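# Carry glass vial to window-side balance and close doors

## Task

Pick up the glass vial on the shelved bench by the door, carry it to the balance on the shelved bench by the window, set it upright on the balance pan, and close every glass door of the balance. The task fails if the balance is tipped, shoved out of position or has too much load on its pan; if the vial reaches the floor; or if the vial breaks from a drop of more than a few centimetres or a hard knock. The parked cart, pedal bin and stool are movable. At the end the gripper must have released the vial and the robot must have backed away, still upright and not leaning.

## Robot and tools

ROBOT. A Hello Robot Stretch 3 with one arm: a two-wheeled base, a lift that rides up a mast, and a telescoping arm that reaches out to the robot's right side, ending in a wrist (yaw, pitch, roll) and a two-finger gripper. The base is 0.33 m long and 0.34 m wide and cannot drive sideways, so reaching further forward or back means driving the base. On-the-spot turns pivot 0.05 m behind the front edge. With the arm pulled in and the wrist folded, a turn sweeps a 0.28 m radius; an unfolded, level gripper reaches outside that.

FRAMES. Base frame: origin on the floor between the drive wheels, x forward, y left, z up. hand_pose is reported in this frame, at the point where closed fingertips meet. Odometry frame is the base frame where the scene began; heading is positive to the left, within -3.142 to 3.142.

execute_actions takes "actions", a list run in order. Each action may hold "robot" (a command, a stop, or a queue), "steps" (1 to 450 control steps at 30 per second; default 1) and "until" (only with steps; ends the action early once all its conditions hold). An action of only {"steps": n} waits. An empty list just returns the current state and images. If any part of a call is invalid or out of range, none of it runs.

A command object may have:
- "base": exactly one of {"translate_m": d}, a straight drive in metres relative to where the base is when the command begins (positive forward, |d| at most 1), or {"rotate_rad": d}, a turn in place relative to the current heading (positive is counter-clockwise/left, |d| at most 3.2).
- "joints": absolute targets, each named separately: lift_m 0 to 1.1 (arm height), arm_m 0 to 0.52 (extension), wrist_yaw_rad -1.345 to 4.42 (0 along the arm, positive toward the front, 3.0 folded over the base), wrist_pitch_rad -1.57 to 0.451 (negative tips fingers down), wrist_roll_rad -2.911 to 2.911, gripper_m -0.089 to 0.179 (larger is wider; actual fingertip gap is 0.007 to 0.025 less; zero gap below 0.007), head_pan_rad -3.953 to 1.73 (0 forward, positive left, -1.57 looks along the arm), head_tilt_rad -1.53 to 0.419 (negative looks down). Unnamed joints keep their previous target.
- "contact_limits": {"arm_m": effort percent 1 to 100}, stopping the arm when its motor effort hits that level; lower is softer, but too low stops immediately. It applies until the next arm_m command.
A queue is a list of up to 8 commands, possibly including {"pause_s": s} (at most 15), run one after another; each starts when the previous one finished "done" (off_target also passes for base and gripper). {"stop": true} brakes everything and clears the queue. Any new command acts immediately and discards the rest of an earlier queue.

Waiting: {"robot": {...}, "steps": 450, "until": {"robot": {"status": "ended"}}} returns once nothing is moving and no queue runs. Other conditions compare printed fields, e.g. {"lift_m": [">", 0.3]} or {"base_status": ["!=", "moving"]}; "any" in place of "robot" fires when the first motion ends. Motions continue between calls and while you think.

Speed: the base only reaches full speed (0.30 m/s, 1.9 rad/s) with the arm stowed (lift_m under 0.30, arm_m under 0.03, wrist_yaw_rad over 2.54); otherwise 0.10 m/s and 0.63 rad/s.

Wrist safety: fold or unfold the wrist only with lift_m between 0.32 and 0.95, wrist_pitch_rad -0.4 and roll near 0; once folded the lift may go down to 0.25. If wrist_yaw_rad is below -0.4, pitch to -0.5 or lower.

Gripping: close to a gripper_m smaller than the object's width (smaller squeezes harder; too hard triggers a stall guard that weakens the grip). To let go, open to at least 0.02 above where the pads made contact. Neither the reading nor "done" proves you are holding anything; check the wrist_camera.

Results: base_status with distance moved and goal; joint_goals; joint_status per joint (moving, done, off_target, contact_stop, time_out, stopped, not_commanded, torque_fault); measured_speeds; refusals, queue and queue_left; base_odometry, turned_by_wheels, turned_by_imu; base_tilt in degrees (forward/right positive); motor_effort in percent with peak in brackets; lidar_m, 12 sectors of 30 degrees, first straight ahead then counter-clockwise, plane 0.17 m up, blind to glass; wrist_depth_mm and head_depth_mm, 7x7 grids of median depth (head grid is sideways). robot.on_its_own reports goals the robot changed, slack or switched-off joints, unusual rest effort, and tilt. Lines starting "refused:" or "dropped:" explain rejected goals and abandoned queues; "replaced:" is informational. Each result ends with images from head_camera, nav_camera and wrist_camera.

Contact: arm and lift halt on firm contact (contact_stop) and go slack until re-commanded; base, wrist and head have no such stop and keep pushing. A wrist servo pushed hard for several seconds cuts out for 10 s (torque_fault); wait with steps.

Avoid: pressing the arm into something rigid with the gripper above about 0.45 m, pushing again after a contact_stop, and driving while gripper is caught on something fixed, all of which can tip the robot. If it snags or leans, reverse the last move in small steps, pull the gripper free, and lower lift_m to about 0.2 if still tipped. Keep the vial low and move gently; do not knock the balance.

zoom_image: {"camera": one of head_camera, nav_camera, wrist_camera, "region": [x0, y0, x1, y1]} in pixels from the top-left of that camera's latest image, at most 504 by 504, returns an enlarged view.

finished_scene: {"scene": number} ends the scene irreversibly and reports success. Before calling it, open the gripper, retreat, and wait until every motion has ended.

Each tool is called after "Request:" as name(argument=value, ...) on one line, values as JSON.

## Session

Request:
execute_actions(actions=[])

Request:
execute_actions(actions=[{"robot":{"joints":{"head_pan_rad":-2.2,"head_tilt_rad":-0.35}},"steps":450,"until":{"robot":{"status":"ended"}}}])

Scene clock: 0.00 s.
robot.base_odometry: x=+0.000 y=+0.000 heading=+0.000 (m, m, rad; robot's odometry frame)
robot.turned_by_wheels: +0.000 (rad since the last result)
robot.turned_by_imu: +0.000 (rad since the last result)
robot.base_tilt: forward=+0.3 right=-2.1 (deg)
robot.lidar_m: 2.05 1.36 1.41 1.91 2.54 1.99 1.40 1.34 1.39 1.92 1.42 1.62
robot.head_depth_mm: 2091 2566 2597 2599 2596 2635 2204 / 2079 2440 2477 2482 2503 2519 2196 / 2049 2301 2321 2314 2330 2358 2188 / 2063 2144 2162 2167 2184 2208 2166 / 1992 2044 2055 2070 2066 2077 2072 / 1907 1929 1940 1954 1969 1968 1962 / 1822 1821 1848 1854 1866 1856 1882
robot.base_status: not_commanded
robot.joint_positions: lift_m=+0.427 arm_m=+0.002 wrist_yaw_rad=+2.979 wrist_pitch_rad=-0.343 wrist_roll_rad=-0.017 gripper_m=+0.037 head_pan_rad=-0.001 head_tilt_rad=-0.022
robot.joint_goals: lift_m=+0.427 arm_m=+0.002 wrist_yaw_rad=+2.979 wrist_pitch_rad=-0.343 wrist_roll_rad=-0.017 gripper_m=+0.037 head_pan_rad=-0.001 head_tilt_rad=-0.022
robot.joint_status: lift_m=not_commanded arm_m=not_commanded wrist_yaw_rad=not_commanded wrist_pitch_rad=not_commanded wrist_roll_rad=not_commanded gripper_m=not_commanded head_pan_rad=not_commanded head_tilt_rad=not_commanded
robot.measured_speeds: translate_m=+0.000 rotate_rad=+0.000 lift_m=+0.000 arm_m=+0.000 wrist_yaw_rad=+0.000 wrist_pitch_rad=+0.000 wrist_roll_rad=+0.000 head_pan_rad=+0.000 head_tilt_rad=+0.000
robot: refusals=0 queue=idle queue_left=0
robot.motor_effort: left_wheel=+0 right_wheel=+0 lift_m=+40 arm_m=-1 wrist_yaw_rad=+0 wrist_pitch_rad=+4 wrist_roll_rad=+0 gripper_m=+0 head_pan_rad=+1 head_tilt_rad=+2 (%)
robot.hand_pose: x=+0.0165 y=+0.0826 z=+0.4571 quat_wxyz=(+0.177, +0.698, +0.066, +0.691) (m; robot's base frame)
robot.wrist_depth_mm: - - - - - - 945 / - - - - - - - / - - - - - - - / - - - - - - - / 828 808 - 843 837 816 839 / 691 674 - 688 673 678 679 / 570 577 577 579 576 585 591
pictures: head_camera (sideways: a quarter turn clockwise sets it upright), nav_camera (sideways: a quarter turn counterclockwise sets it upright), wrist_camera
Images, in order (width x height): head_camera 896x504, nav_camera 672x504, wrist_camera 644x364.

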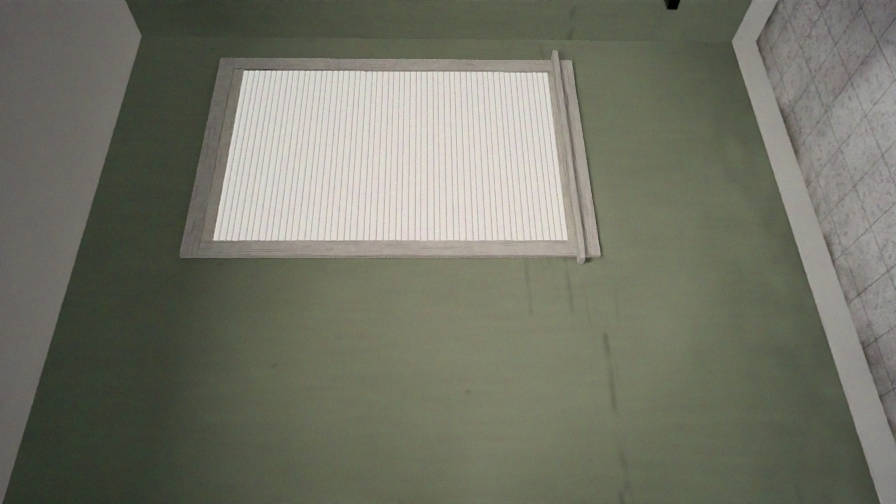

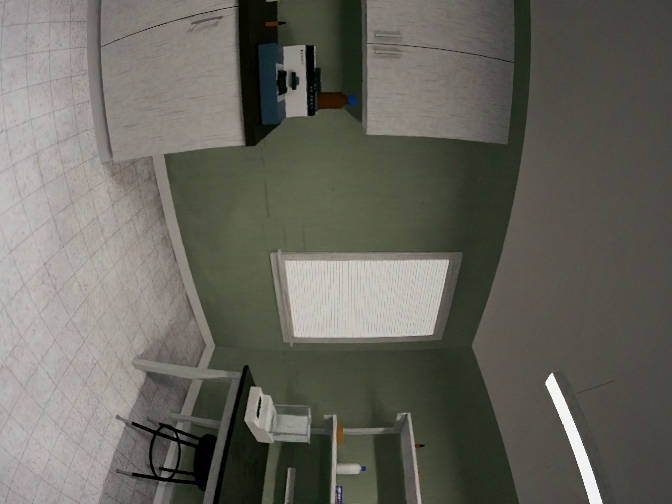

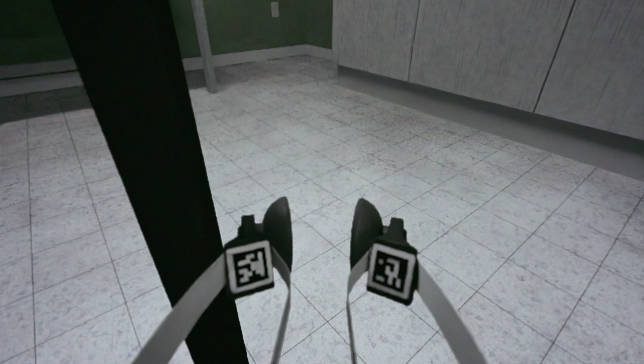

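Scene clock: 1.53 s.
robot.base_odometry: x=+0.000 y=+0.000 heading=+0.000 (m, m, rad; robot's odometry frame)
robot.turned_by_wheels: +0.000 (rad since the last result)
robot.turned_by_imu: +0.000 (rad since the last result)
robot.base_tilt: forward=+0.3 right=-2.0 (deg)
robot.lidar_m: 2.05 1.36 1.40 1.91 2.53 1.99 1.40 1.34 1.39 1.93 1.42 1.62
robot.head_depth_mm: 1498 1582 1657 1768 1870 1778 1478 / 1551 1642 1737 1850 1667 1608 1481 / 1621 1711 1812 1945 1623 1639 1482 / 1683 1782 1900 2037 2103 1730 1476 / 1748 1860 1991 2101 2165 1848 1483 / 1834 1950 2098 2075 2005 1840 1485 / 1915 2033 2204 2107 2116 1851 1483
robot.base_status: not_commanded
robot.joint_positions: lift_m=+0.427 arm_m=+0.002 wrist_yaw_rad=+2.979 wrist_pitch_rad=-0.343 wrist_roll_rad=-0.017 gripper_m=+0.037 head_pan_rad=-2.193 head_tilt_rad=-0.346
robot.joint_goals: lift_m=+0.427 arm_m=+0.002 wrist_yaw_rad=+2.979 wrist_pitch_rad=-0.343 wrist_roll_rad=-0.017 gripper_m=+0.037 head_pan_rad=-2.200 head_tilt_rad=-0.350
robot.joint_status: lift_m=not_commanded arm_m=not_commanded wrist_yaw_rad=not_commanded wrist_pitch_rad=not_commanded wrist_roll_rad=not_commanded gripper_m=not_commanded head_pan_rad=done head_tilt_rad=done
robot.measured_speeds: translate_m=+0.000 rotate_rad=+0.000 lift_m=+0.000 arm_m=+0.000 wrist_yaw_rad=+0.000 wrist_pitch_rad=+0.000 wrist_roll_rad=+0.000 head_pan_rad=+0.000 head_tilt_rad=+0.000
robot: refusals=0 queue=done queue_left=0
robot.motor_effort: left_wheel=+0(0) right_wheel=+0(0) lift_m=+40(40) arm_m=-1(0) wrist_yaw_rad=+0(0) wrist_pitch_rad=+4(4) wrist_roll_rad=+0(0) gripper_m=+0(0) head_pan_rad=-2(38) head_tilt_rad=-3(26) (%)
robot.hand_pose: x=+0.0165 y=+0.0826 z=+0.4571 quat_wxyz=(+0.177, +0.698, +0.066, +0.691) (m; robot's base frame)
robot.wrist_depth_mm: - - - - - - 973 / - - - - - - - / - - - - - - - / - - - - - - - / 802 822 - 832 860 831 840 / 666 670 - 681 664 700 699 / 576 581 578 582 585 586 579
pictures: head_camera (sideways: a quarter turn clockwise sets it upright), nav_camera (sideways: a quarter turn counterclockwise sets it upright), wrist_camera
Images, in order (width x height): head_camera 896x504, nav_camera 672x504, wrist_camera 644x364.

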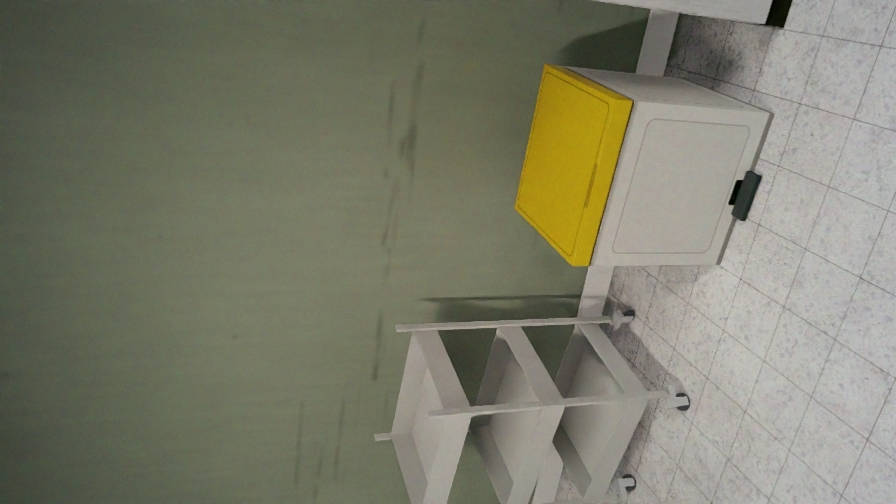

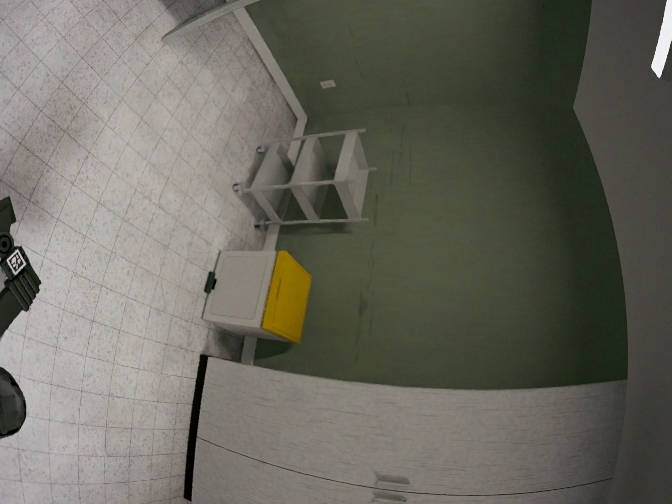

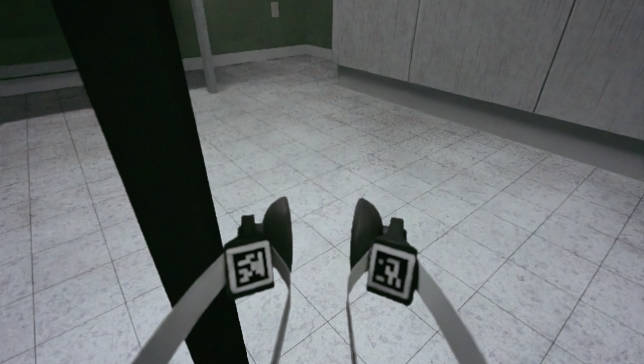

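Same layout; the u axis is at heading about 2.06.

Request:
execute_actions(actions=[{"robot":[{"joints":{"lift_m":0.28,"head_pan_rad":0}},{"base":{"rotate_rad":1.9}},{"base":{"translate_m":0.4}}],"steps":450,"until":{"robot":{"status":"ended"}}}])

Scene clock: 9.73 s.
robot.base_odometry: x=-0.129 y=+0.379 heading=+1.900 (m, m, rad; robot's odometry frame)
robot.turned_by_wheels: +1.900 (rad since the last result)
robot.turned_by_imu: +1.892 (rad since the last result)
robot.base_tilt: forward=+0.3 right=-2.1 (deg)
robot.lidar_m: 1.61 1.68 2.13 1.43 1.43 1.70 1.82 1.95 2.13 1.27 1.28 1.51
robot.head_depth_mm: 2083 2209 2375 2542 2446 1846 1467 / 2024 2176 2320 2479 2437 1841 1477 / 1980 2101 2245 1670 2234 1832 1473 / 1952 2034 2178 1803 2340 1844 1477 / 1922 2006 2150 1658 2339 1846 1475 / 1874 1971 2076 1658 2343 1835 1472 / 1837 1913 2027 1657 2242 1844 1477
robot.base_status: done (translate_m +0.4000 of +0.4000)
robot.joint_positions: lift_m=+0.280 arm_m=+0.002 wrist_yaw_rad=+2.979 wrist_pitch_rad=-0.343 wrist_roll_rad=-0.017 gripper_m=+0.037 head_pan_rad=-0.007 head_tilt_rad=-0.347
robot.joint_goals: lift_m=+0.280 arm_m=+0.002 wrist_yaw_rad=+2.979 wrist_pitch_rad=-0.343 wrist_roll_rad=-0.017 gripper_m=+0.037 head_pan_rad=+0.000 head_tilt_rad=-0.350
robot.joint_status: lift_m=done arm_m=not_commanded wrist_yaw_rad=not_commanded wrist_pitch_rad=not_commanded wrist_roll_rad=not_commanded gripper_m=not_commanded head_pan_rad=done head_tilt_rad=done
robot.measured_speeds: translate_m=+0.000 rotate_rad=+0.000 lift_m=+0.000 arm_m=+0.000 wrist_yaw_rad=+0.000 wrist_pitch_rad=+0.000 wrist_roll_rad=+0.000 head_pan_rad=+0.000 head_tilt_rad=+0.000
robot: refusals=0 queue=done queue_left=0
robot.motor_effort: left_wheel=-2(8) right_wheel=+2(11) lift_m=+27(39) arm_m=-1(1) wrist_yaw_rad=+0(0) wrist_pitch_rad=+4(4) wrist_roll_rad=+0(0) gripper_m=+0(0) head_pan_rad=+3(42) head_tilt_rad=-2(2) (%)
robot.hand_pose: x=+0.0165 y=+0.0826 z=+0.3101 quat_wxyz=(+0.177, +0.698, +0.066, +0.691) (m; robot's base frame)
robot.wrist_depth_mm: - - - - - - - / - - - - - - - / - - - - - - - / 762 752 770 774 794 789 774 / 629 606 - 611 634 621 615 / 503 494 - 514 500 497 505 / 445 - - - 426 432 431
pictures: head_camera (sideways: a quarter turn clockwise sets it upright), nav_camera (sideways: a quarter turn counterclockwise sets it upright), wrist_camera
Images, in order (width x height): head_camera 896x504, nav_camera 672x504, wrist_camera 644x364.

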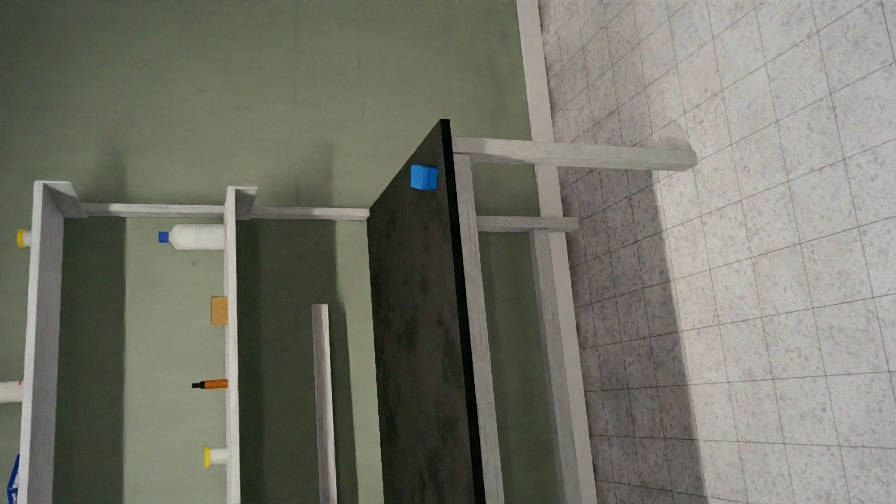

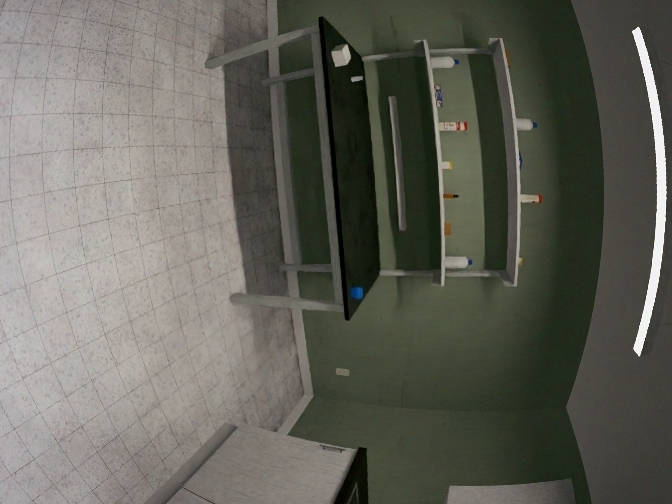

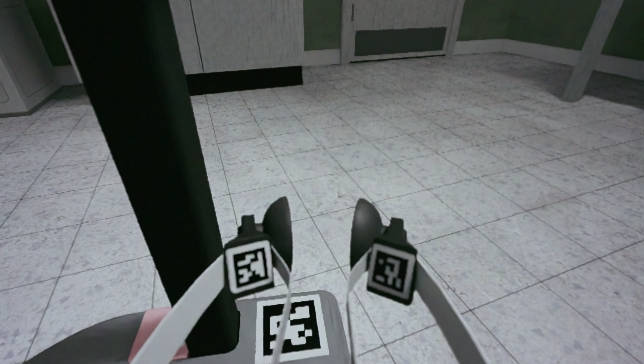

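Request:
execute_actions(actions=[{"robot":[{"base":{"rotate_rad":0.705}},{"base":{"translate_m":1}},{"base":{"translate_m":0.24},"joints":{"lift_m":0.6}},{"base":{"rotate_rad":1.185},"joints":{"head_pan_rad":-1.5,"head_tilt_rad":-0.6,"lift_m":0.87}},{"joints":{"wrist_yaw_rad":0,"gripper_m":0.08,"wrist_pitch_rad":-0.3,"arm_m":0.1}}],"steps":450},{"steps":450,"until":{"robot":{"status":"ended"}}}])

Scene clock: 27.03 s.
robot.base_odometry: x=-1.195 y=+1.013 heading=-2.493 (m, m, rad; robot's odometry frame)
robot.turned_by_wheels: +1.890 (rad since the last result)
robot.turned_by_imu: +1.885 (rad since the last result)
robot.base_tilt: forward=+0.4 right=-2.1 (deg)
robot.lidar_m: 1.31 1.06 1.34 3.27 2.41 1.87 1.23 1.23 1.05 1.03 0.44 1.33
robot.head_depth_mm: 725 1017 1107 934 783 - - / 747 1031 1132 934 808 - 1197 / 934 1051 1148 931 808 - 1193 / 775 1070 1162 933 655 590 1196 / 864 1069 1167 937 674 592 1220 / 983 1110 1241 1366 737 606 738 / 1021 1130 1265 1431 1624 606 1221
robot.base_status: done (rotate_rad +1.1849 of +1.1850)
robot.joint_positions: lift_m=+0.870 arm_m=+0.100 wrist_yaw_rad=+0.003 wrist_pitch_rad=-0.321 wrist_roll_rad=-0.017 gripper_m=+0.080 head_pan_rad=-1.493 head_tilt_rad=-0.593
robot.joint_goals: lift_m=+0.870 arm_m=+0.100 wrist_yaw_rad=+0.000 wrist_pitch_rad=-0.300 wrist_roll_rad=-0.017 gripper_m=+0.080 head_pan_rad=-1.500 head_tilt_rad=-0.600
robot.joint_status: lift_m=done arm_m=done wrist_yaw_rad=done wrist_pitch_rad=done wrist_roll_rad=not_commanded gripper_m=done head_pan_rad=done head_tilt_rad=done
robot.measured_speeds: translate_m=+0.000 rotate_rad=+0.000 lift_m=+0.000 arm_m=+0.000 wrist_yaw_rad=+0.000 wrist_pitch_rad=+0.000 wrist_roll_rad=+0.000 head_pan_rad=+0.000 head_tilt_rad=+0.000
robot: refusals=0 queue=done queue_left=0
robot.motor_effort: left_wheel=-2(8) right_wheel=+2(9) lift_m=+52(55) arm_m=+3(4) wrist_yaw_rad=-2(4) wrist_pitch_rad=+7(7) wrist_roll_rad=+0(0) gripper_m=+0(78) head_pan_rad=-3(43) head_tilt_rad=-3(26) (%)
robot.hand_pose: x=-0.0209 y=-0.4801 z=+0.9045 quat_wxyz=(+0.704, +0.115, -0.692, -0.112) (m; robot's base frame)
robot.wrist_depth_mm: 770 758 724 723 640 657 641 / 834 812 786 763 757 732 712 / 966 888 658 656 661 688 687 / - 953 473 451 474 481 487 / - 371 387 371 395 376 374 / 318 238 286 306 293 309 306 / 255 196 197 256 260 260 260
pictures: head_camera (sideways: a quarter turn clockwise sets it upright), nav_camera (sideways: a quarter turn counterclockwise sets it upright), wrist_camera
Images, in order (width x height): head_camera 896x504, nav_camera 672x504, wrist_camera 644x364.

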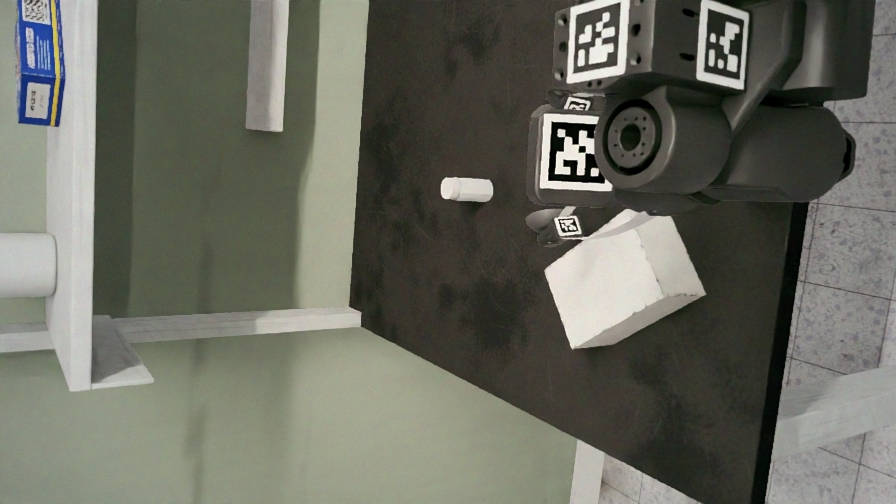

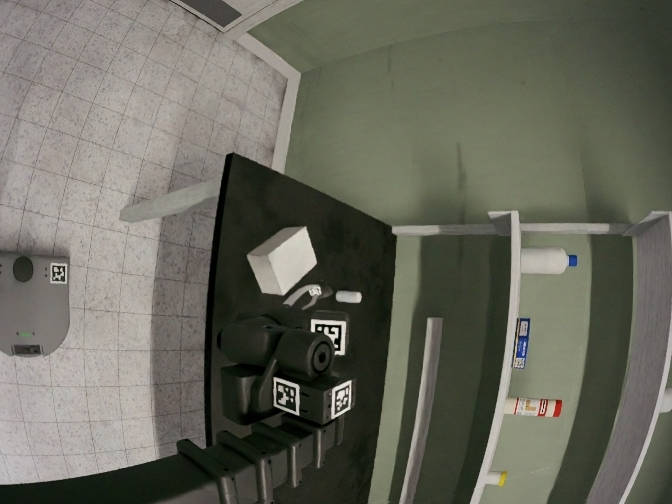

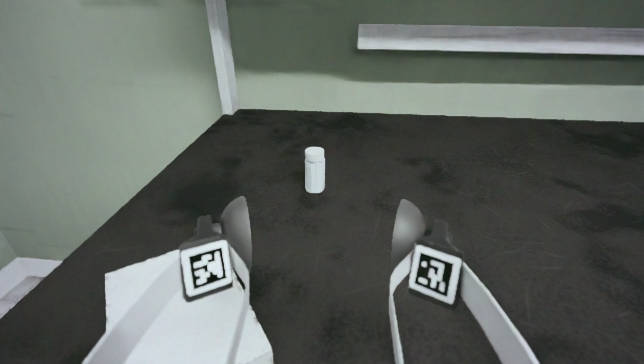

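Request:
execute_actions(actions=[{"robot":[{"joints":{"arm_m":0.34,"wrist_yaw_rad":0.065}},{"joints":{"lift_m":0.775}}],"steps":450,"until":{"robot":{"status":"ended"}}}])

Scene clock: 32.97 s.
robot.base_odometry: x=-1.195 y=+1.013 heading=-2.493 (m, m, rad; robot's odometry frame)
robot.turned_by_wheels: +0.000 (rad since the last result)
robot.turned_by_imu: -0.001 (rad since the last result)
robot.base_tilt: forward=+0.3 right=-2.1 (deg)
robot.lidar_m: 1.31 1.06 1.34 3.25 2.41 1.87 1.23 1.23 1.05 1.03 0.44 1.33
robot.head_depth_mm: 725 1018 1110 970 - 592 861 / 747 1031 1128 1007 692 606 1169 / 929 1051 1151 1010 693 606 1194 / 776 1073 1158 949 674 591 1193 / 862 1062 1163 935 675 593 1220 / 982 1112 1240 1371 735 607 740 / 1023 1127 1266 1435 1622 608 1219
robot.base_status: done (rotate_rad +1.1849 of +1.1850)
robot.joint_positions: lift_m=+0.775 arm_m=+0.340 wrist_yaw_rad=+0.064 wrist_pitch_rad=-0.321 wrist_roll_rad=-0.017 gripper_m=+0.080 head_pan_rad=-1.493 head_tilt_rad=-0.593
robot.joint_goals: lift_m=+0.775 arm_m=+0.340 wrist_yaw_rad=+0.065 wrist_pitch_rad=-0.300 wrist_roll_rad=-0.017 gripper_m=+0.080 head_pan_rad=-1.500 head_tilt_rad=-0.600
robot.joint_status: lift_m=done arm_m=done wrist_yaw_rad=done wrist_pitch_rad=done wrist_roll_rad=not_commanded gripper_m=done head_pan_rad=done head_tilt_rad=done
robot.measured_speeds: translate_m=+0.000 rotate_rad=+0.000 lift_m=+0.000 arm_m=+0.000 wrist_yaw_rad=+0.000 wrist_pitch_rad=+0.000 wrist_roll_rad=+0.000 head_pan_rad=+0.000 head_tilt_rad=+0.000
robot: refusals=0 queue=done queue_left=0
robot.motor_effort: left_wheel=-2(2) right_wheel=+2(2) lift_m=+27(52) arm_m=+3(2) wrist_yaw_rad=+1(4) wrist_pitch_rad=+6(6) wrist_roll_rad=+0(0) gripper_m=+0(1) head_pan_rad=-3(2) head_tilt_rad=-4(4) (%)
robot.hand_pose: x=-0.0065 y=-0.7197 z=+0.8105 quat_wxyz=(+0.707, +0.136, -0.688, -0.090) (m; robot's base frame)
robot.wrist_depth_mm: 573 550 511 507 482 470 444 / 635 603 549 547 528 504 471 / 710 653 402 398 405 401 414 / 740 285 290 276 290 292 294 / 223 225 236 193 238 228 228 / 185 185 178 187 180 187 186 / 157 157 158 157 158 158 159
pictures: head_camera (sideways: a quarter turn clockwise sets it upright), nav_camera (sideways: a quarter turn counterclockwise sets it upright), wrist_camera
Images, in order (width x height): head_camera 896x504, nav_camera 672x504, wrist_camera 644x364.

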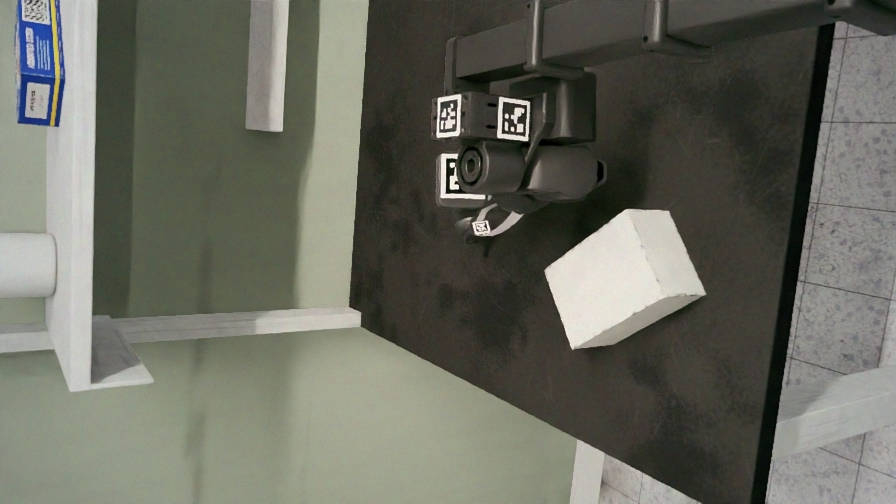

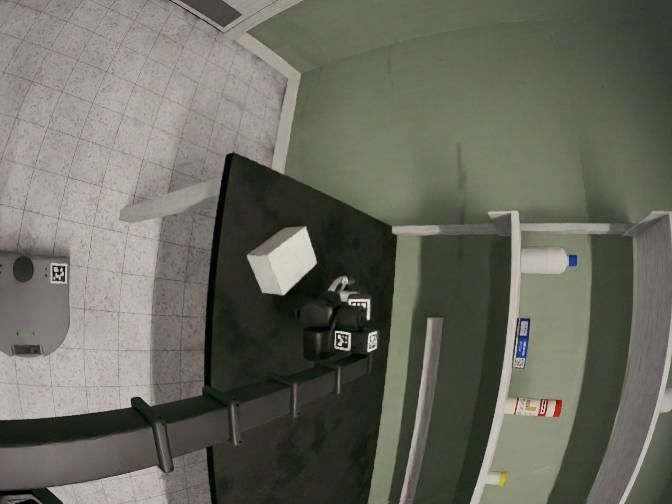

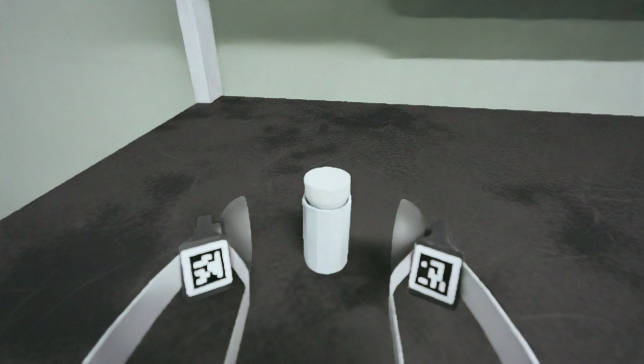

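Request:
execute_actions(actions=[{"robot":[{"joints":{"arm_m":0.366,"lift_m":0.767}},{"joints":{"gripper_m":-0.01}},{"joints":{"lift_m":0.87}}],"steps":450,"until":{"robot":{"status":"ended"}}}])

Request:
execute_actions(actions=[{"robot":[{"joints":{"arm_m":0,"wrist_yaw_rad":1.57}},{"base":{"rotate_rad":1.74},"joints":{"wrist_yaw_rad":2.7,"lift_m":0.8}},{"base":{"translate_m":0.5},"joints":{"lift_m":0.28,"head_pan_rad":0.2}},{"base":{"translate_m":1}},{"base":{"translate_m":0.7}},{"joints":{"lift_m":0.92},"base":{"translate_m":0.1}}],"steps":450},{"steps":450,"until":{"robot":{"status":"ended"}}}])

Scene clock: 38.33 s.
robot.base_odometry: x=-1.195 y=+1.013 heading=-2.493 (m, m, rad; robot's odometry frame)
robot.turned_by_wheels: +0.000 (rad since the last result)
robot.turned_by_imu: -0.001 (rad since the last result)
robot.base_tilt: forward=+0.2 right=-2.1 (deg)
robot.lidar_m: 1.31 1.06 1.34 3.26 2.41 1.88 1.22 1.23 1.05 1.03 0.44 1.33
robot.head_depth_mm: 725 1018 1102 - 713 605 550 / 747 1032 1115 868 735 605 1174 / 934 1050 1139 836 734 606 1197 / 775 1069 1154 932 676 591 1196 / 864 1067 1168 931 676 592 1218 / 987 1105 1238 1366 735 605 737 / 1022 1130 1260 1431 1630 607 1222
robot.base_status: done (rotate_rad +1.1849 of +1.1850)
robot.joint_positions: lift_m=+0.870 arm_m=+0.366 wrist_yaw_rad=+0.064 wrist_pitch_rad=-0.321 wrist_roll_rad=-0.017 gripper_m=-0.009 head_pan_rad=-1.493 head_tilt_rad=-0.593
robot.joint_goals: lift_m=+0.870 arm_m=+0.366 wrist_yaw_rad=+0.065 wrist_pitch_rad=-0.300 wrist_roll_rad=-0.017 gripper_m=-0.010 head_pan_rad=-1.500 head_tilt_rad=-0.600
robot.joint_status: lift_m=done arm_m=done wrist_yaw_rad=done wrist_pitch_rad=done wrist_roll_rad=not_commanded gripper_m=done head_pan_rad=done head_tilt_rad=done
robot.measured_speeds: translate_m=+0.000 rotate_rad=+0.000 lift_m=+0.000 arm_m=+0.000 wrist_yaw_rad=+0.000 wrist_pitch_rad=+0.000 wrist_roll_rad=+0.000 head_pan_rad=+0.000 head_tilt_rad=+0.000
robot: refusals=0 queue=done queue_left=0
robot.motor_effort: left_wheel=-2(2) right_wheel=+2(2) lift_m=+52(56) arm_m=+3(3) wrist_yaw_rad=+1(1) wrist_pitch_rad=+6(6) wrist_roll_rad=+0(0) gripper_m=-14(87) head_pan_rad=-3(3) head_tilt_rad=-4(4) (%)
robot.hand_pose: x=-0.0065 y=-0.7457 z=+0.9047 quat_wxyz=(+0.707, +0.136, -0.688, -0.090) (m; robot's base frame)
robot.wrist_depth_mm: 556 525 497 475 463 448 416 / 613 575 537 524 496 410 388 / 659 633 581 565 530 521 495 / 758 692 472 471 471 477 478 / 859 381 380 149 368 371 375 / - 302 292 225 306 302 307 / 258 254 257 257 257 258 258
pictures: head_camera (sideways: a quarter turn clockwise sets it upright), nav_camera (sideways: a quarter turn counterclockwise sets it upright), wrist_camera
Images, in order (width x height): head_camera 896x504, nav_camera 672x504, wrist_camera 644x364.

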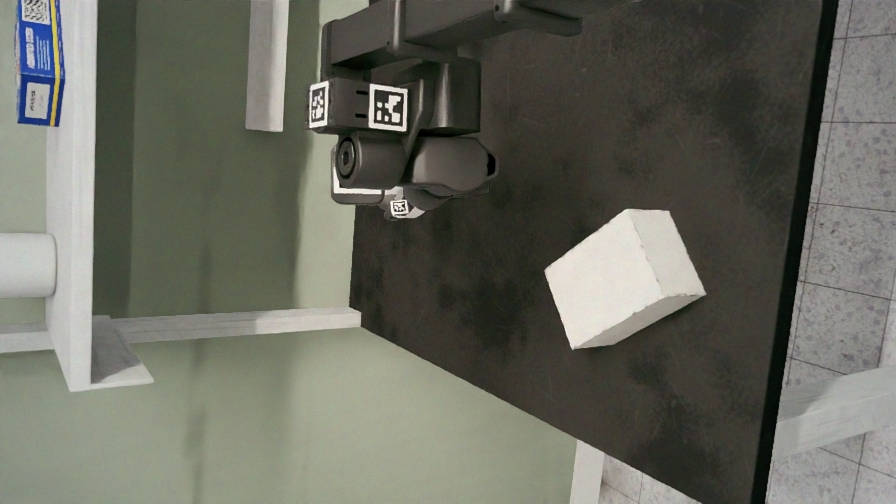

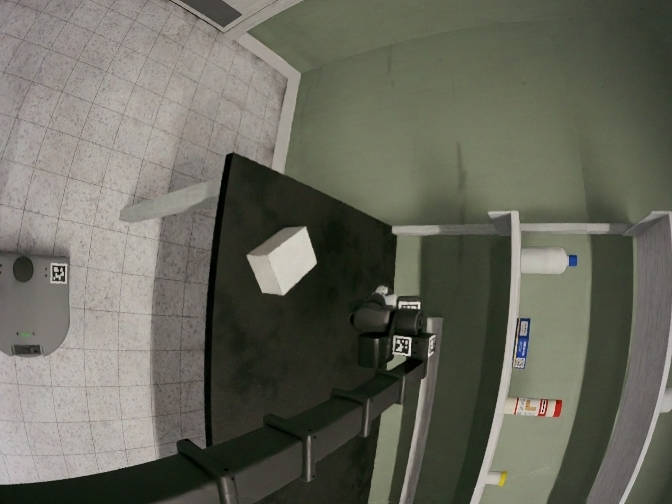

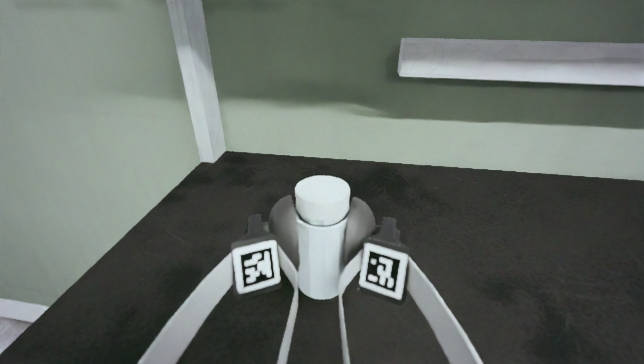

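Scene clock: 67.53 s.
robot.base_odometry: x=+0.482 y=-0.561 heading=-0.754 (m, m, rad; robot's odometry frame)
robot.turned_by_wheels: +1.740 (rad since the last result)
robot.turned_by_imu: +1.732 (rad since the last result)
robot.base_tilt: forward=+0.2 right=-2.0 (deg)
robot.lidar_m: 0.95 0.95 1.89 1.37 1.47 2.50 2.72 1.67 1.44 1.43 0.77 1.29
robot.head_depth_mm: 1111 1216 1271 930 770 1454 1239 / 1188 1278 1274 929 805 1456 1242 / 1236 1324 1273 930 839 1456 1243 / 1288 1397 1270 932 1334 1466 1244 / 1349 1499 1275 931 1661 1453 1247 / 1406 1545 1210 938 1722 1428 1244 / 1302 1178 1103 983 1772 1459 1244
robot.base_status: done (translate_m +0.1000 of +0.1000)
robot.joint_positions: lift_m=+0.920 arm_m=+0.003 wrist_yaw_rad=+2.698 wrist_pitch_rad=-0.321 wrist_roll_rad=-0.017 gripper_m=-0.009 head_pan_rad=+0.193 head_tilt_rad=-0.594
robot.joint_goals: lift_m=+0.920 arm_m=+0.000 wrist_yaw_rad=+2.700 wrist_pitch_rad=-0.300 wrist_roll_rad=-0.017 gripper_m=-0.010 head_pan_rad=+0.200 head_tilt_rad=-0.600
robot.joint_status: lift_m=done arm_m=done wrist_yaw_rad=done wrist_pitch_rad=done wrist_roll_rad=not_commanded gripper_m=done head_pan_rad=done head_tilt_rad=done
robot.measured_speeds: translate_m=+0.000 rotate_rad=+0.000 lift_m=+0.000 arm_m=+0.000 wrist_yaw_rad=+0.000 wrist_pitch_rad=+0.000 wrist_roll_rad=+0.000 head_pan_rad=+0.000 head_tilt_rad=+0.000
robot: refusals=0 queue=done queue_left=0
robot.motor_effort: left_wheel=-2(9) right_wheel=+1(9) lift_m=+52(57) arm_m=-3(4) wrist_yaw_rad=+1(1) wrist_pitch_rad=+6(6) wrist_roll_rad=+0(0) gripper_m=-13(13) head_pan_rad=+3(44) head_tilt_rad=-3(4) (%)
robot.hand_pose: x=+0.0798 y=+0.0650 z=+0.9547 quat_wxyz=(+0.264, +0.700, -0.041, +0.662) (m; robot's base frame)
robot.wrist_depth_mm: - - - - - - - / - - - - - 964 - / - - - - - 845 789 / - - - - - - 591 / - - - 149 - - 771 / - - - - - - - / - - - - - - -
pictures: head_camera (sideways: a quarter turn clockwise sets it upright), nav_camera (sideways: a quarter turn counterclockwise sets it upright), wrist_camera
Images, in order (width x height): head_camera 896x504, nav_camera 672x504, wrist_camera 644x364.

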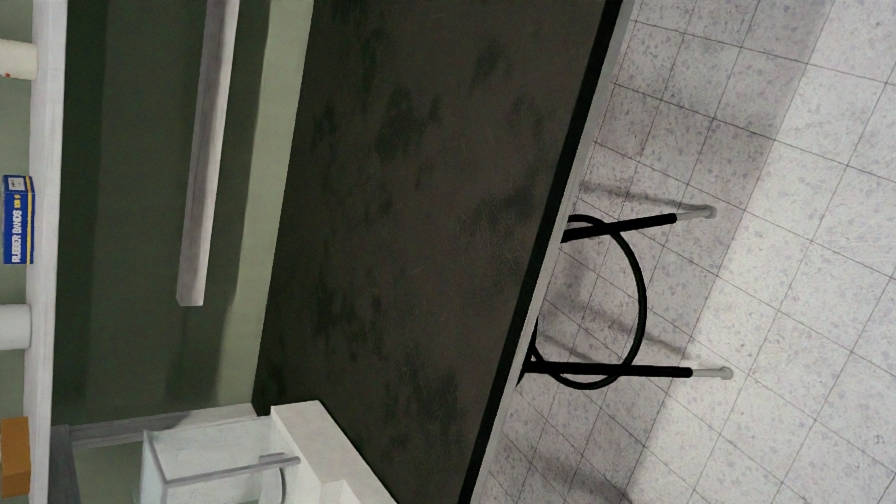

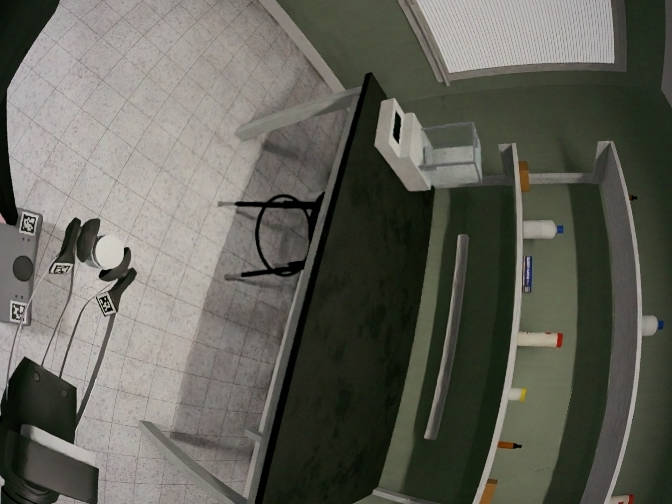

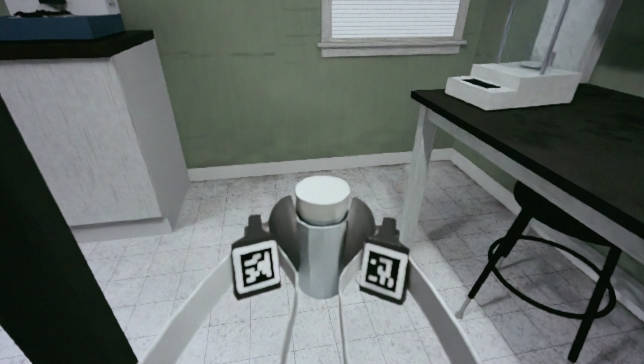

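Request:
execute_actions(actions=[{"robot":[{"base":{"rotate_rad":0.6}},{"base":{"translate_m":0.47},"joints":{"wrist_yaw_rad":1.57}},{"base":{"rotate_rad":0.72},"joints":{"head_pan_rad":-0.9}},{"joints":{"arm_m":0.36}}],"steps":450},{"steps":450,"until":{"robot":{"status":"ended"}}}])

Scene clock: 83.50 s.
robot.base_odometry: x=+0.947 y=-0.633 heading=+0.566 (m, m, rad; robot's odometry frame)
robot.turned_by_wheels: +1.320 (rad since the last result)
robot.turned_by_imu: +1.318 (rad since the last result)
robot.base_tilt: forward=+0.3 right=-2.0 (deg)
robot.lidar_m: 1.54 1.23 1.30 3.59 2.54 1.86 1.75 0.84 1.01 0.57 0.49 0.69
robot.head_depth_mm: 885 1037 1117 966 731 604 514 / 972 1107 1177 931 733 605 515 / 835 1122 1098 865 733 603 550 / 929 1222 869 791 733 604 1224 / 1237 1355 1509 767 693 637 1245 / 1361 1511 1730 797 712 1359 1197 / 1476 1619 1784 1871 756 967 1223
robot.base_status: done (rotate_rad +0.7199 of +0.7200)
robot.joint_positions: lift_m=+0.920 arm_m=+0.360 wrist_yaw_rad=+1.571 wrist_pitch_rad=-0.321 wrist_roll_rad=-0.017 gripper_m=-0.009 head_pan_rad=-0.893 head_tilt_rad=-0.594
robot.joint_goals: lift_m=+0.920 arm_m=+0.360 wrist_yaw_rad=+1.570 wrist_pitch_rad=-0.300 wrist_roll_rad=-0.017 gripper_m=-0.010 head_pan_rad=-0.900 head_tilt_rad=-0.600
robot.joint_status: lift_m=done arm_m=done wrist_yaw_rad=done wrist_pitch_rad=done wrist_roll_rad=not_commanded gripper_m=done head_pan_rad=done head_tilt_rad=done
robot.measured_speeds: translate_m=+0.000 rotate_rad=+0.000 lift_m=+0.000 arm_m=+0.000 wrist_yaw_rad=+0.000 wrist_pitch_rad=+0.000 wrist_roll_rad=+0.000 head_pan_rad=+0.000 head_tilt_rad=+0.000
robot: refusals=0 queue=done queue_left=0
robot.motor_effort: left_wheel=-2(6) right_wheel=+2(7) lift_m=+52(52) arm_m=+3(4) wrist_yaw_rad=-1(3) wrist_pitch_rad=+6(6) wrist_roll_rad=+0(0) gripper_m=-13(13) head_pan_rad=-2(38) head_tilt_rad=-3(3) (%)
robot.hand_pose: x=+0.2142 y=-0.5047 z=+0.9547 quat_wxyz=(+0.577, +0.570, -0.409, +0.419) (m; robot's base frame)
robot.wrist_depth_mm: - - - - - 800 569 / - - - - - 860 591 / - - - 526 455 905 620 / - - 510 395 407 564 570 / - - 426 148 429 448 445 / - 379 353 254 368 368 361 / - 306 310 310 311 309 310
pictures: head_camera (sideways: a quarter turn clockwise sets it upright), nav_camera (sideways: a quarter turn counterclockwise sets it upright), wrist_camera
Images, in order (width x height): head_camera 896x504, nav_camera 672x504, wrist_camera 644x364.

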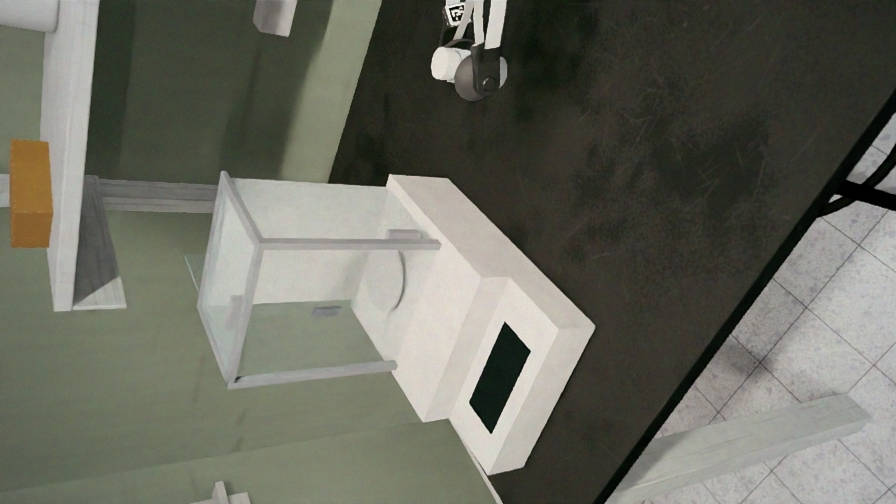

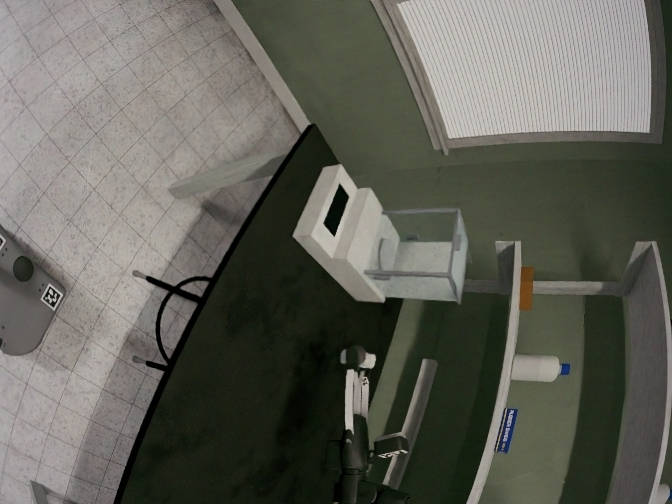

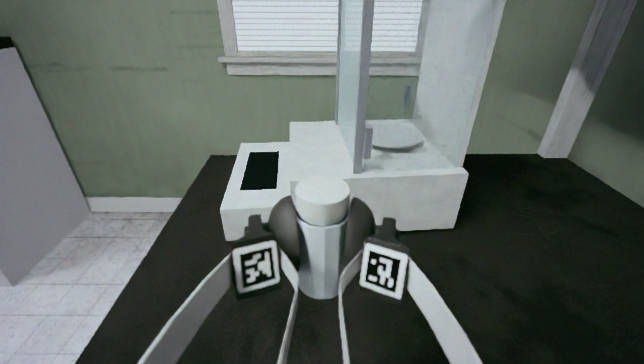

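Request:
execute_actions(actions=[{"robot":[{"joints":{"arm_m":0.0},"base":{"translate_m":0.14}},{"base":{"translate_m":1}},{"base":{"rotate_rad":-1.571},"joints":{"head_pan_rad":-1.4,"wrist_yaw_rad":0,"lift_m":0.905}},{"base":{"translate_m":0.61}}],"steps":450},{"steps":450,"until":{"robot":{"status":"ended"}}}])

Scene clock: 110.47 s.
robot.base_odometry: x=+2.236 y=-0.536 heading=-1.005 (m, m, rad; robot's odometry frame)
robot.turned_by_wheels: -1.571 (rad since the last result)
robot.turned_by_imu: -1.586 (rad since the last result)
robot.base_tilt: forward=+0.3 right=-2.1 (deg)
robot.lidar_m: 0.47 0.49 0.42 0.40 0.42 0.57 1.42 4.38 0.54 0.70 0.56 0.49
robot.head_depth_mm: 2765 2799 1098 732 614 648 - / 2795 3008 1214 744 617 - - / 2830 3022 1156 761 619 655 1219 / 901 2250 1272 931 734 655 1247 / 717 403 1211 932 736 698 1246 / 442 410 1152 931 733 1202 1121 / 425 416 883 934 736 748 1004
robot.base_status: done (translate_m +0.6100 of +0.6100)
robot.joint_positions: lift_m=+0.905 arm_m=+0.003 wrist_yaw_rad=+0.002 wrist_pitch_rad=-0.321 wrist_roll_rad=-0.017 gripper_m=-0.009 head_pan_rad=-1.393 head_tilt_rad=-0.594
robot.joint_goals: lift_m=+0.905 arm_m=+0.000 wrist_yaw_rad=+0.000 wrist_pitch_rad=-0.300 wrist_roll_rad=-0.017 gripper_m=-0.010 head_pan_rad=-1.400 head_tilt_rad=-0.600
robot.joint_status: lift_m=done arm_m=done wrist_yaw_rad=done wrist_pitch_rad=done wrist_roll_rad=not_commanded gripper_m=done head_pan_rad=done head_tilt_rad=done
robot.measured_speeds: translate_m=+0.000 rotate_rad=+0.000 lift_m=+0.000 arm_m=+0.000 wrist_yaw_rad=+0.000 wrist_pitch_rad=+0.000 wrist_roll_rad=+0.000 head_pan_rad=+0.000 head_tilt_rad=+0.000
robot: refusals=0 queue=done queue_left=0
robot.motor_effort: left_wheel=+1(5) right_wheel=-2(7) lift_m=+27(53) arm_m=-4(3) wrist_yaw_rad=-1(3) wrist_pitch_rad=+6(7) wrist_roll_rad=+0(0) gripper_m=-13(13) head_pan_rad=-3(29) head_tilt_rad=-3(3) (%)
robot.hand_pose: x=-0.0211 y=-0.3834 z=+0.9405 quat_wxyz=(+0.704, +0.115, -0.692, -0.112) (m; robot's base frame)
robot.wrist_depth_mm: 569 760 957 - - - - / 499 822 971 - - - - / 573 726 651 752 751 - - / 526 548 487 346 355 - - / 423 419 414 149 319 354 - / 346 349 339 244 344 350 366 / 302 304 306 306 307 313 318
pictures: head_camera (sideways: a quarter turn clockwise sets it upright), nav_camera (sideways: a quarter turn counterclockwise sets it upright), wrist_camera
Images, in order (width x height): head_camera 896x504, nav_camera 672x504, wrist_camera 644x364.

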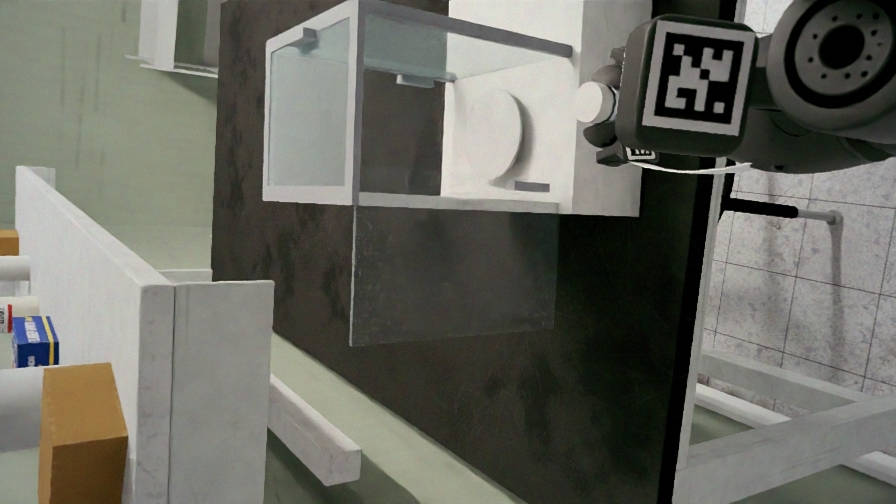

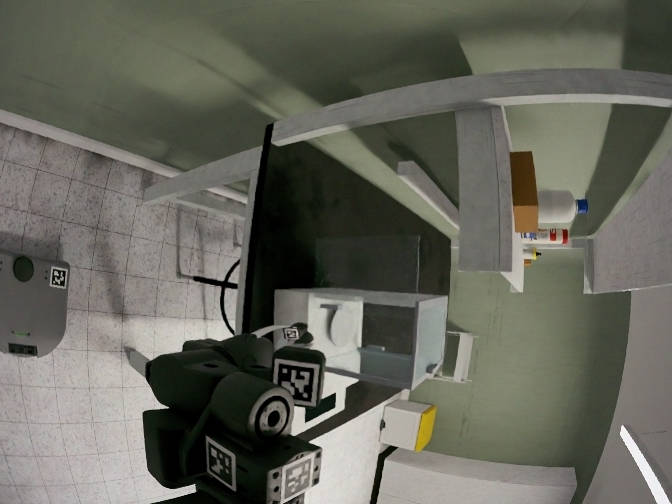

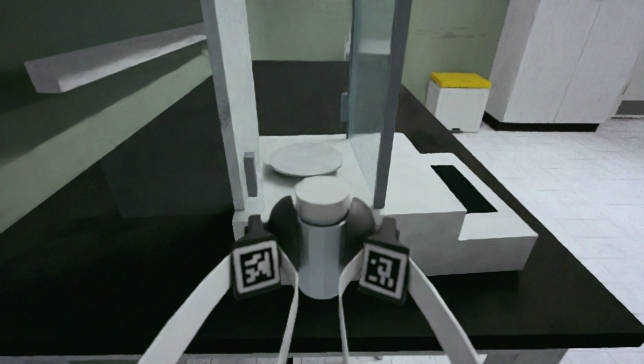

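Request:
execute_actions(actions=[{"robot":[{"base":{"rotate_rad":0.075}},{"base":{"translate_m":-0.033}},{"joints":{"arm_m":0.14},"contact_limits":{"arm_m":8}}],"steps":450,"until":{"robot":{"status":"ended"}}}])

Scene clock: 115.53 s.
robot.base_odometry: x=+2.216 y=-0.510 heading=-0.930 (m, m, rad; robot's odometry frame)
robot.turned_by_wheels: +0.075 (rad since the last result)
robot.turned_by_imu: +0.074 (rad since the last result)
robot.base_tilt: forward=+0.4 right=-2.0 (deg)
robot.lidar_m: 0.50 0.53 0.41 0.41 0.43 0.62 1.39 4.43 0.52 0.70 0.58 0.51
robot.head_depth_mm: 2720 2904 1099 726 - - 1244 / 2819 2974 1276 1010 - 1356 1242 / 1428 2723 1157 763 630 655 1218 / 716 1737 1278 931 733 691 1246 / 618 412 1215 935 734 1226 1246 / 441 423 998 934 737 1201 1073 / 436 433 880 916 735 791 1046
robot.base_status: done (translate_m -0.0330 of -0.0330)
robot.joint_positions: lift_m=+0.905 arm_m=+0.140 wrist_yaw_rad=+0.001 wrist_pitch_rad=-0.321 wrist_roll_rad=-0.017 gripper_m=-0.009 head_pan_rad=-1.393 head_tilt_rad=-0.594
robot.joint_goals: lift_m=+0.905 arm_m=+0.140 wrist_yaw_rad=+0.000 wrist_pitch_rad=-0.300 wrist_roll_rad=-0.017 gripper_m=-0.010 head_pan_rad=-1.400 head_tilt_rad=-0.600
robot.joint_status: lift_m=done arm_m=done wrist_yaw_rad=done wrist_pitch_rad=done wrist_roll_rad=not_commanded gripper_m=done head_pan_rad=done head_tilt_rad=done
robot.measured_speeds: translate_m=+0.000 rotate_rad=+0.000 lift_m=+0.000 arm_m=+0.000 wrist_yaw_rad=+0.000 wrist_pitch_rad=+0.000 wrist_roll_rad=+0.000 head_pan_rad=+0.000 head_tilt_rad=+0.000
robot: refusals=0 queue=done queue_left=0
robot.motor_effort: left_wheel=-2(7) right_wheel=+2(5) lift_m=+27(27) arm_m=+3(2) wrist_yaw_rad=-1(2) wrist_pitch_rad=+6(6) wrist_roll_rad=+0(0) gripper_m=-13(13) head_pan_rad=-2(3) head_tilt_rad=-3(3) (%)
robot.contact_limits: arm_m 8 (drawing in: default 18, maximum 29; extending or still: default 24, maximum 40)
robot.hand_pose: x=-0.0212 y=-0.5201 z=+0.9405 quat_wxyz=(+0.704, +0.115, -0.692, -0.112) (m; robot's base frame)
robot.wrist_depth_mm: 509 122 251 - - - - / 445 122 249 - - - - / 533 143 250 752 759 - - / 516 157 251 352 339 545 - / 421 405 218 148 265 320 - / 347 338 211 189 212 234 343 / 294 293 186 192 187 193 234
pictures: head_camera (sideways: a quarter turn clockwise sets it upright), nav_camera (sideways: a quarter turn counterclockwise sets it upright), wrist_camera
Images, in order (width x height): head_camera 896x504, nav_camera 672x504, wrist_camera 644x364.

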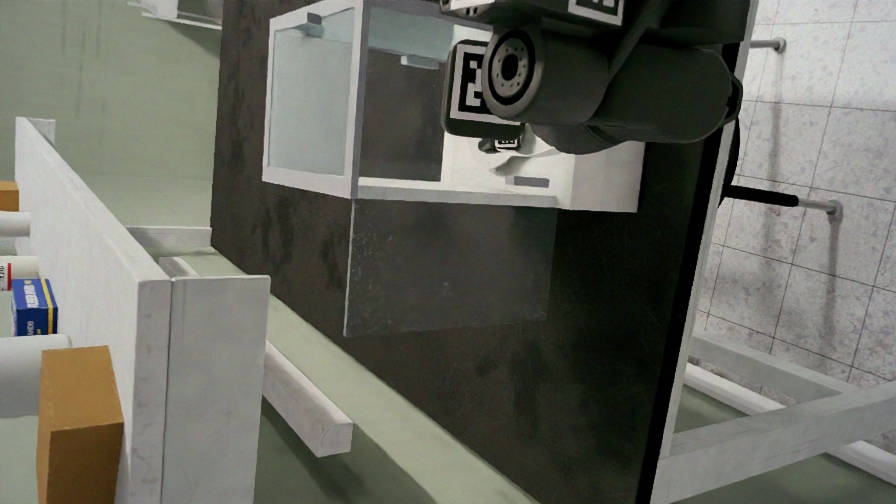

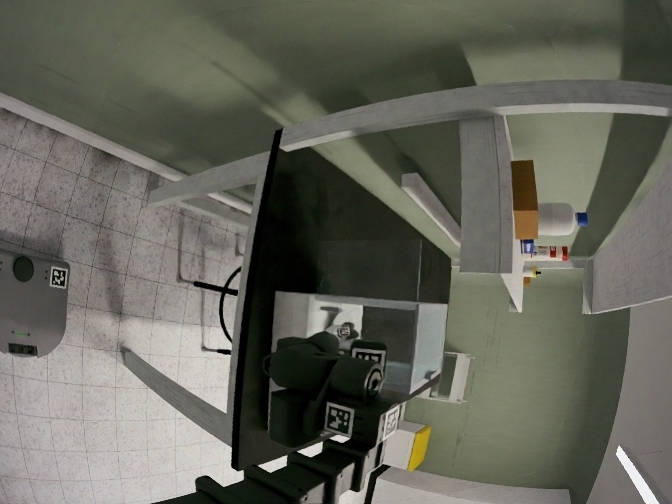

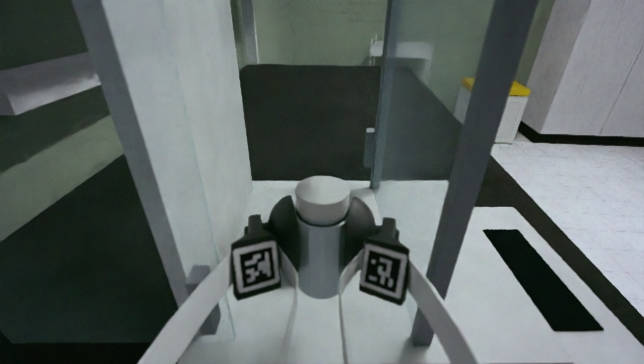

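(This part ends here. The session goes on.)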